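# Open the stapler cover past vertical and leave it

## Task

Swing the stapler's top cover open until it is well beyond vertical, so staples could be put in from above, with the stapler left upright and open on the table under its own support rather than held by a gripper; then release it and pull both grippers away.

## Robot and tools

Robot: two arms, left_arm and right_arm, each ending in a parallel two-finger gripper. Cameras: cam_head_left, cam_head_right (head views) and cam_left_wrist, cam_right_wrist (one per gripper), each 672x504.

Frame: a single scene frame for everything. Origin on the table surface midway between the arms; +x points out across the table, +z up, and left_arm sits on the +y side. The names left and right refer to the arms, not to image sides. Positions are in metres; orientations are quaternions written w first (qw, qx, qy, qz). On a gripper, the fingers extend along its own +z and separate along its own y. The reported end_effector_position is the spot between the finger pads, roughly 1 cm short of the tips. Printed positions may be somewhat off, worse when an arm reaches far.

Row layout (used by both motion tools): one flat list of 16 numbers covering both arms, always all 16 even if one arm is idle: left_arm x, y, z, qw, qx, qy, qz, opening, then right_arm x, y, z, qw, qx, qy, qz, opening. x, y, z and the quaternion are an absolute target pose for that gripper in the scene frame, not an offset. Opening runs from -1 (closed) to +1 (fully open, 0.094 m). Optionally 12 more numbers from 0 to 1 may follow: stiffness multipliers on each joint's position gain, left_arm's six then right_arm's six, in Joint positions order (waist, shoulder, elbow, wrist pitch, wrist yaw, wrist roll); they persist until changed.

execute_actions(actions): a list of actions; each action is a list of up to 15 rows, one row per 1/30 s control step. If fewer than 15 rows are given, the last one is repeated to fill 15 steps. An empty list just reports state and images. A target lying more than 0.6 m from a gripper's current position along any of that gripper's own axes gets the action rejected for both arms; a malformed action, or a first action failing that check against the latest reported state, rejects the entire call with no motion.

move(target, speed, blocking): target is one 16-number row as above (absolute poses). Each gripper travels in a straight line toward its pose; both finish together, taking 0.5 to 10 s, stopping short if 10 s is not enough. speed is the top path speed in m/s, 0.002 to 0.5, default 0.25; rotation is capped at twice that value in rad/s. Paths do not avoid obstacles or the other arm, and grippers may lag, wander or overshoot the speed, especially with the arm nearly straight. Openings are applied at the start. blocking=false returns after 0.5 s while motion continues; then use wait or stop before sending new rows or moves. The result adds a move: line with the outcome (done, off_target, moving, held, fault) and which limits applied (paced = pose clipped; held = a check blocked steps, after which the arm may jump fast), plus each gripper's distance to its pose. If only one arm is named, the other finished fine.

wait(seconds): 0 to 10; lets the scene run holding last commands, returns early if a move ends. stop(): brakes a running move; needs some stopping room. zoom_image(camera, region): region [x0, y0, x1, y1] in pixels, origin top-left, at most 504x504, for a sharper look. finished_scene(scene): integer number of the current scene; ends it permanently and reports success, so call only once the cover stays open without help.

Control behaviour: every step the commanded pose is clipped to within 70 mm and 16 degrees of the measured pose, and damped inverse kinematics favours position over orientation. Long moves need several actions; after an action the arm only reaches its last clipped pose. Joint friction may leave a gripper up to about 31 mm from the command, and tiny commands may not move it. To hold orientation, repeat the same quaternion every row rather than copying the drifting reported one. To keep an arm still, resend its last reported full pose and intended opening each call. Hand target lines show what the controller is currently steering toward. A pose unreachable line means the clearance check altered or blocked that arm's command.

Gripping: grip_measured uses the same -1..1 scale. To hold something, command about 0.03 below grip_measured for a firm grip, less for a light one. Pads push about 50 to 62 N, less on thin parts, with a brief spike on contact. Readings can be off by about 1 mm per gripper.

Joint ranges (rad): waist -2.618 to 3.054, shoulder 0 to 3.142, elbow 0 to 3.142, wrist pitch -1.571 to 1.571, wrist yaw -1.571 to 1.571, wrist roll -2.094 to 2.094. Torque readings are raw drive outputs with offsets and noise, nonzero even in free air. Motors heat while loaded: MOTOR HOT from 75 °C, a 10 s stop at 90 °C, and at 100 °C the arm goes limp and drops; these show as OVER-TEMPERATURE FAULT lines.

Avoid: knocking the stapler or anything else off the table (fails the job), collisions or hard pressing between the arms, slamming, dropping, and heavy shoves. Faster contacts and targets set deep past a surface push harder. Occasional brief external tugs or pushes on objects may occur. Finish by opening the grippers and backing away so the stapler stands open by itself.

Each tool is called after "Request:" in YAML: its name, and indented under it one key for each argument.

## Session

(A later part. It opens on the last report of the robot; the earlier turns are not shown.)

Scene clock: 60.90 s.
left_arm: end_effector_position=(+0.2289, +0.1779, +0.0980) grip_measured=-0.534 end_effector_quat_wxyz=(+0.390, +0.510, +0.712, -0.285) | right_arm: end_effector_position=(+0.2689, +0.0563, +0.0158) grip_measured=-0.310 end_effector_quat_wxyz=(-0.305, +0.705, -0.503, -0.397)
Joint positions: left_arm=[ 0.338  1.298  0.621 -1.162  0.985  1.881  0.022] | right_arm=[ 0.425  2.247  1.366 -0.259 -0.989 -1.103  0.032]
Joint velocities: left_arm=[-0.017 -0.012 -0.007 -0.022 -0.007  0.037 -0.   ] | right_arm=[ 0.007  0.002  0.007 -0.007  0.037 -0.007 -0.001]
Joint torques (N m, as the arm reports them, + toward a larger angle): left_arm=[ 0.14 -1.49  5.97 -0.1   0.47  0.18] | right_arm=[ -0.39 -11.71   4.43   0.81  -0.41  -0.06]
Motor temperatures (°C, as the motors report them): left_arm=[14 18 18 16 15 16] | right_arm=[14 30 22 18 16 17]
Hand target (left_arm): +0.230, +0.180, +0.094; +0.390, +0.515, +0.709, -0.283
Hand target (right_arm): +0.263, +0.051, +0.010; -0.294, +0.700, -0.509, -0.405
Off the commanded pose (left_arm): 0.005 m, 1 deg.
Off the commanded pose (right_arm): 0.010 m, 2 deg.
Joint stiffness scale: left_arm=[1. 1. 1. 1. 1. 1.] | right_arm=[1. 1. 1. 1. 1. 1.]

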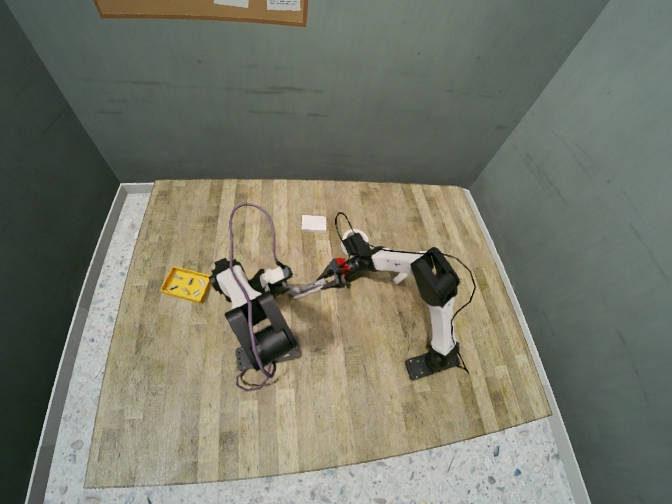

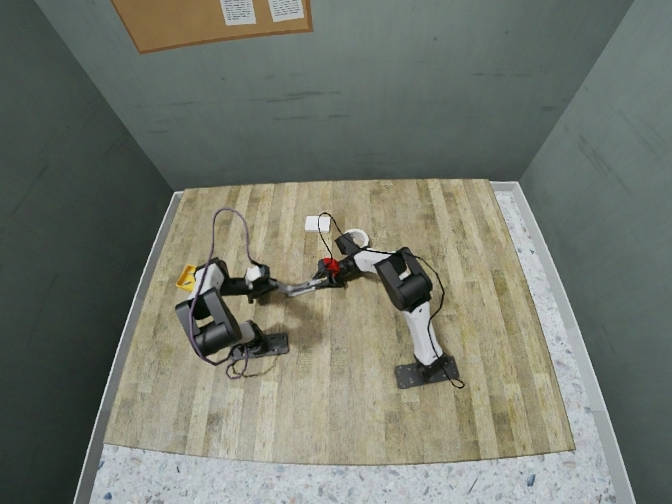

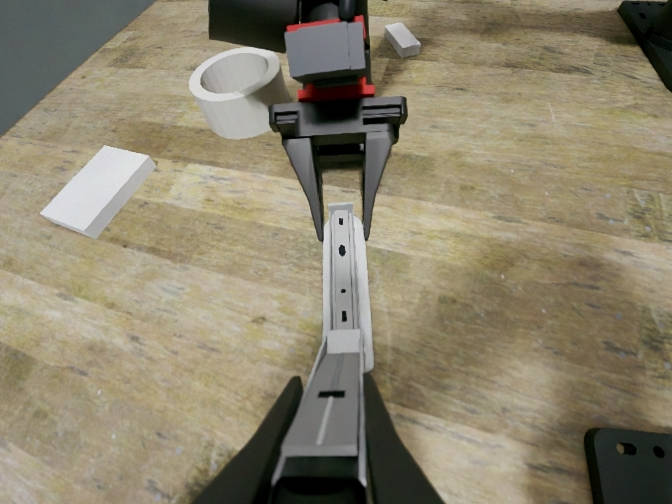

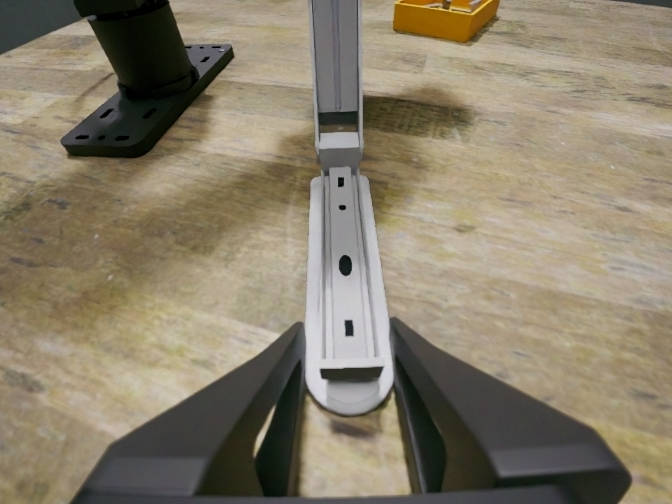

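~118°. Release left, retreat up and back, then right.

Request:
execute_actions:
  actions:
    - [[0.23,0.18,0.094,0.39,0.515,0.709,-0.283,0.3,0.263,0.051,0.010,0.294,-0.70,0.509,0.4045,-0.36]]

Request:
move:
  target: [0.215,0.225,0.19,0.277,0.553,0.76,-0.201,0.3,0.267,0.054,0.014,0.294,-0.70,0.509,0.4045,0.3]
  speed: 0.2

Request:
move:
  target: [0.22,0.3,0.2,0.2,0.3,0.92,-0.1,0.3,0.25,-0.08,0.09,0.294,-0.70,0.509,0.4045,0.3]

Scene clock: 61.83 s.
left_arm: end_effector_position=(+0.2288, +0.1780, +0.0977) grip_measured=+0.298 end_effector_quat_wxyz=(+0.392, +0.516, +0.708, -0.281) | right_arm: end_effector_position=(+0.2689, +0.0563, +0.0157) grip_measured=-0.310 end_effector_quat_wxyz=(-0.305, +0.705, -0.503, -0.397)
Joint positions: left_arm=[ 0.338  1.298  0.621 -1.162  0.983  1.898  0.061] | right_arm=[ 0.425  2.247  1.366 -0.259 -0.989 -1.103  0.032]
Joint velocities: left_arm=[ 0.017 -0.002  0.012 -0.007  0.007  0.022 -0.001] | right_arm=[ 0.012 -0.002  0.002  0.007  0.022 -0.095 -0.   ]
Joint torques (N m, as the arm reports them, + toward a larger angle): left_arm=[ 0.13 -1.45  5.99 -0.11  0.5   0.01] | right_arm=[ -0.39 -11.7    4.44   0.81  -0.41  -0.06]
Motor temperatures (°C, as the motors report them): left_arm=[14 18 18 16 15 16] | right_arm=[14 30 22 18 16 17]
Hand target (left_arm): +0.230, +0.180, +0.094; +0.390, +0.515, +0.709, -0.283
Hand target (right_arm): +0.263, +0.051, +0.010; -0.294, +0.700, -0.509, -0.405
Off the commanded pose (left_arm): 0.004 m, 0 deg.
Off the commanded pose (right_arm): 0.010 m, 2 deg.
Joint stiffness scale: left_arm=[1. 1. 1. 1. 1. 1.] | right_arm=[1. 1. 1. 1. 1. 1.]

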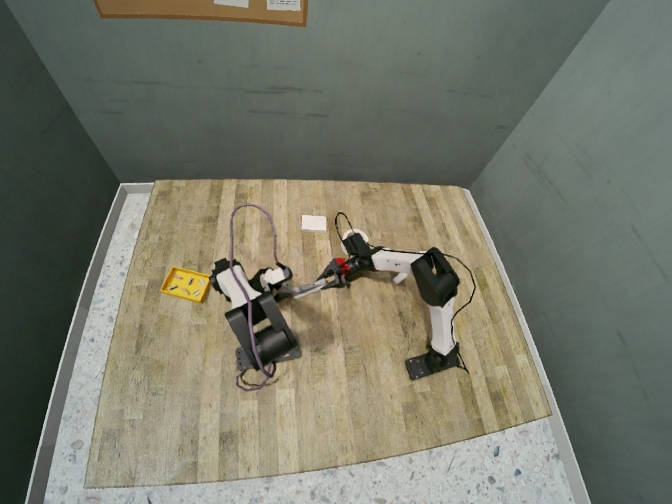

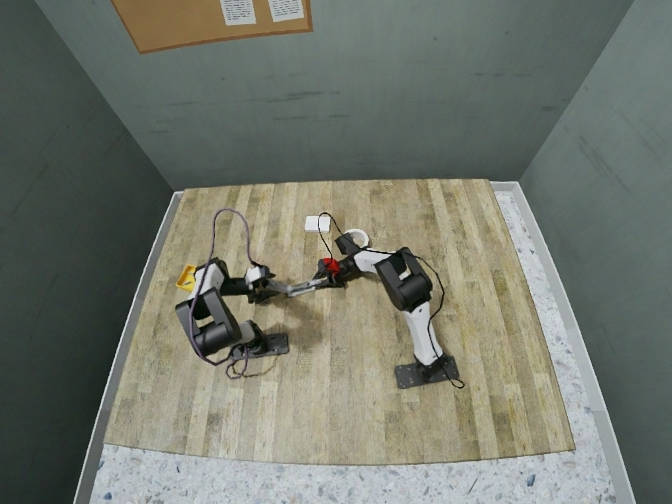

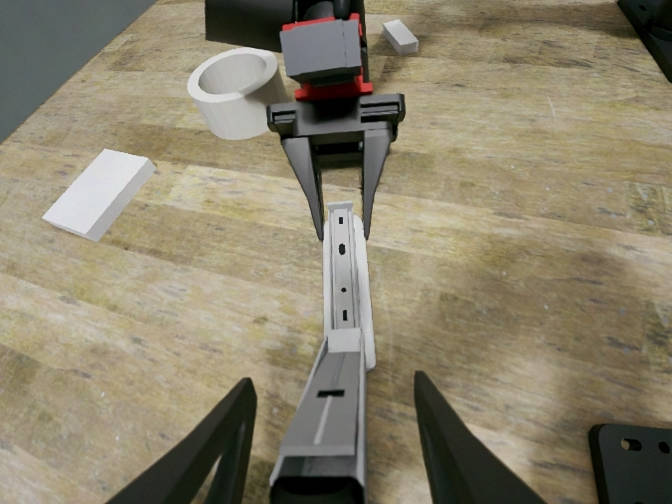

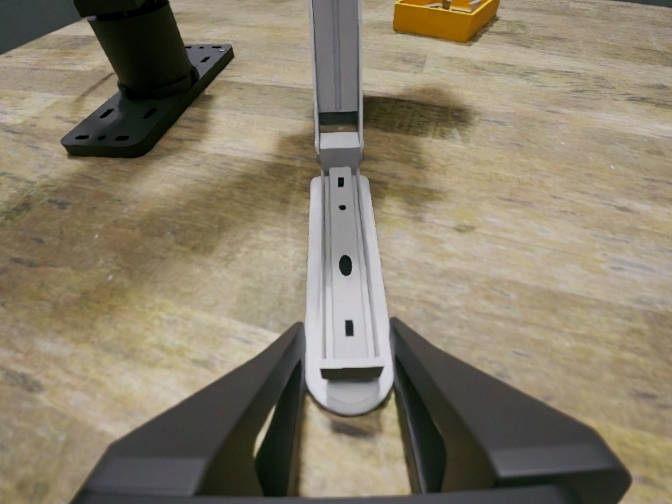

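Scene clock: 63.27 s.
left_arm: end_effector_position=(+0.2200, +0.2251, +0.1829) grip_measured=+0.298 end_effector_quat_wxyz=(+0.285, +0.545, +0.774, -0.153) | right_arm: end_effector_position=(+0.2656, +0.0541, +0.0139) grip_measured=+0.298 end_effector_quat_wxyz=(-0.294, +0.702, -0.509, -0.401)
Joint positions: left_arm=[ 0.389  1.123  1.047 -1.555  0.657  1.792  0.061] | right_arm=[ 0.425  2.247  1.366 -0.285 -0.989 -1.103  0.061]
Joint velocities: left_arm=[ 0.012 -0.007 -0.007 -0.022 -0.037 -0.022 -0.001] | right_arm=[ 0.007 -0.007  0.012  0.007 -0.022  0.066  0.   ]
Joint torques (N m, as the arm reports them, + toward a larger angle): left_arm=[ 0.07 -3.08  8.36 -0.05  0.39 -0.12] | right_arm=[ -0.3  -11.27   6.63   0.82  -0.42  -0.04]
Motor temperatures (°C, as the motors report them): left_arm=[14 18 18 16 15 16] | right_arm=[14 30 22 18 16 17]
Hand target (left_arm): +0.218, +0.225, +0.189; +0.285, +0.542, +0.777, -0.146
Hand target (right_arm): +0.267, +0.054, +0.014; -0.294, +0.700, -0.509, -0.405
Off the commanded pose (left_arm): 0.009 m, 6 deg.
Off the commanded pose (right_arm): 0.001 m, 0 deg.
Joint stiffness scale: left_arm=[1. 1. 1. 1. 1. 1.] | right_arm=[1. 1. 1. 1. 1. 1.]
joint sent to its limit (left arm) — the command would take joint 4 (wrist pitch) past its lower limit, so that joint was sent only as far as its limit.
move: off_target (left_arm)

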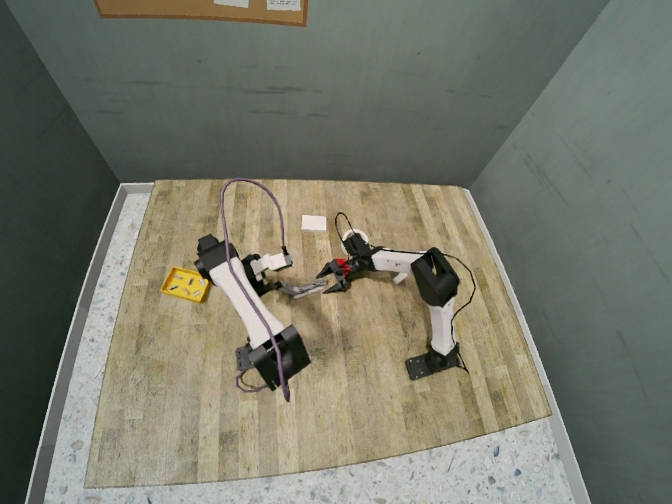

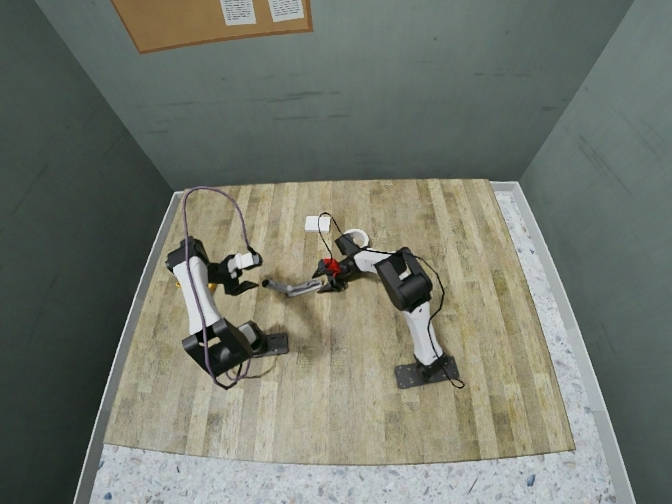

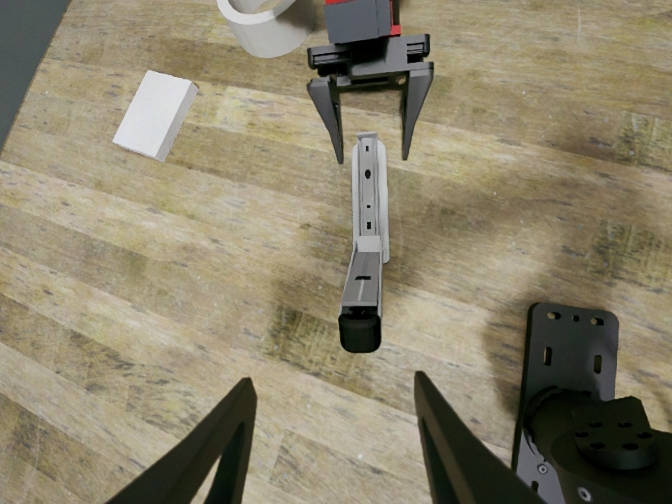

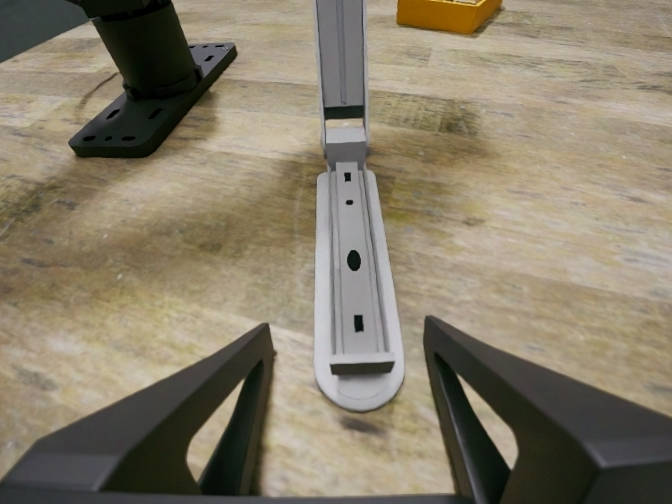

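Scene clock: 65.20 s.
left_arm: end_effector_position=(+0.2202, +0.2969, +0.1977) grip_measured=+0.298 end_effector_quat_wxyz=(+0.211, +0.308, +0.923, -0.091) | right_arm: end_effector_position=(+0.2433, -0.0801, +0.0808) grip_measured=+0.298 end_effector_quat_wxyz=(-0.278, +0.698, -0.514, -0.413)
Joint positions: left_arm=[ 0.579  1.155  1.197 -1.56   0.462  1.365  0.061] | right_arm=[ 0.124  2.003  1.301 -1.005 -1.037 -1.687  0.061]
Joint velocities: left_arm=[ 0.007 -0.017 -0.002 -0.066  0.037 -0.007  0.001] | right_arm=[ 0.007 -0.002 -0.007 -0.066 -0.007 -0.007  0.001]
Joint torques (N m, as the arm reports them, + toward a larger angle): left_arm=[ 0.21 -1.02  8.7   0.33  0.29 -0.16] | right_arm=[ -0.56 -10.2    7.67   0.    -0.48  -0.15]
Motor temperatures (°C, as the motors report them): left_arm=[14 18 18 16 15 16] | right_arm=[14 31 22 18 16 17]
Hand target (left_arm): +0.220, +0.300, +0.200; +0.206, +0.299, +0.927, -0.096
Hand target (right_arm): +0.250, -0.080, +0.091; -0.292, +0.701, -0.507, -0.408
Off the commanded pose (left_arm): 0.004 m, 2 deg.
Off the commanded pose (right_arm): 0.011 m, 2 deg.
Joint stiffness scale: left_arm=[1. 1. 1. 1. 1. 1.] | right_arm=[1. 1. 1. 1. 1. 1.]
joint sent to its limit (left arm) — the command would take joint 4 (wrist pitch) past its lower limit, so that joint was sent only as far as its limit.
move: off_target (right_arm)

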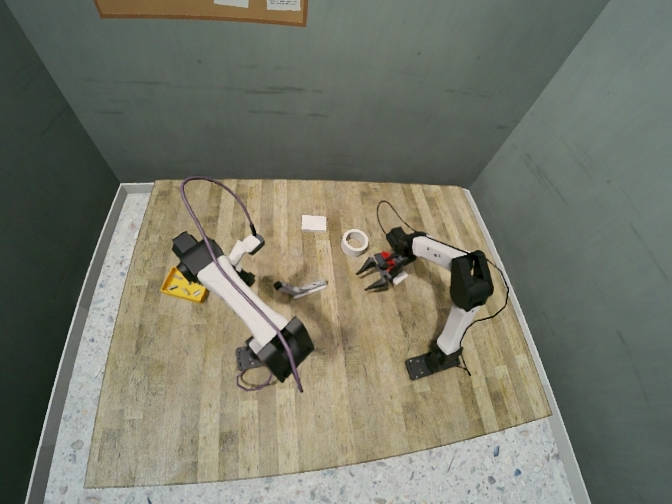

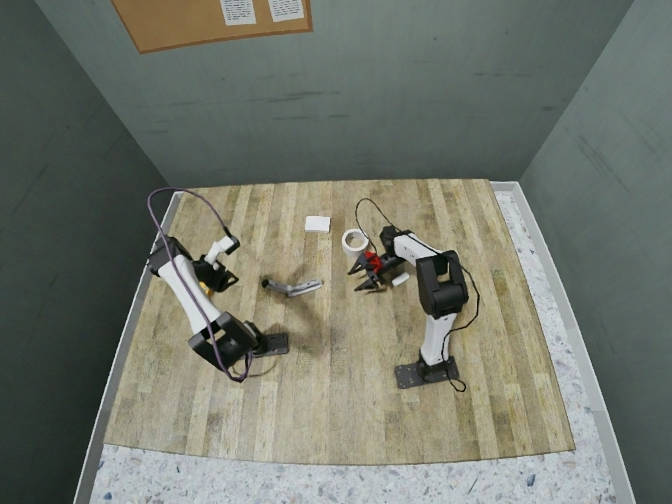

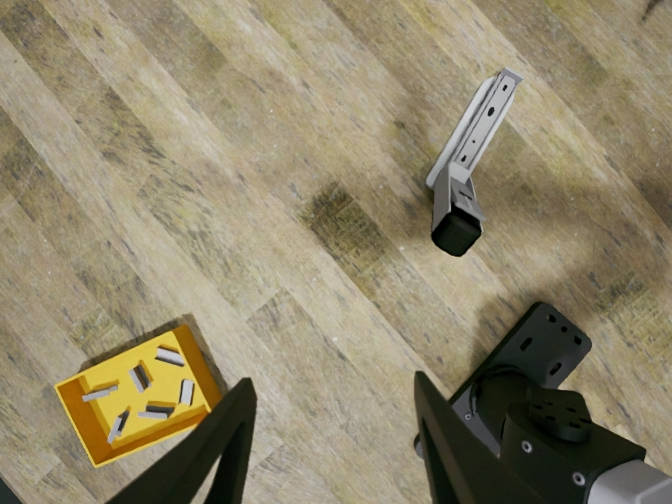

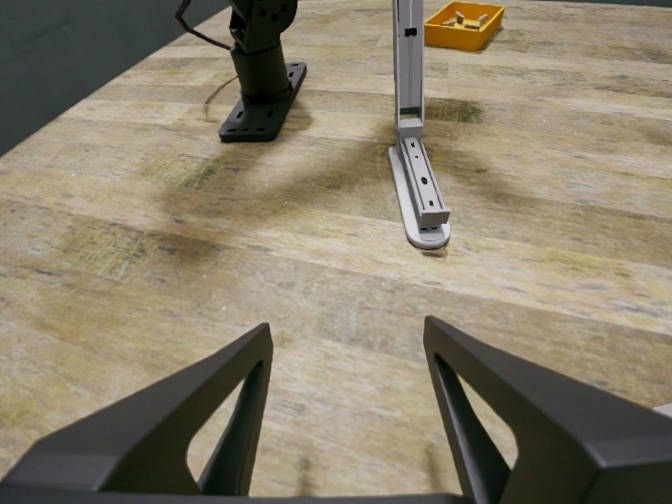

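Request:
finished_scene:
  scene: 2

The scene is finished: the task was done.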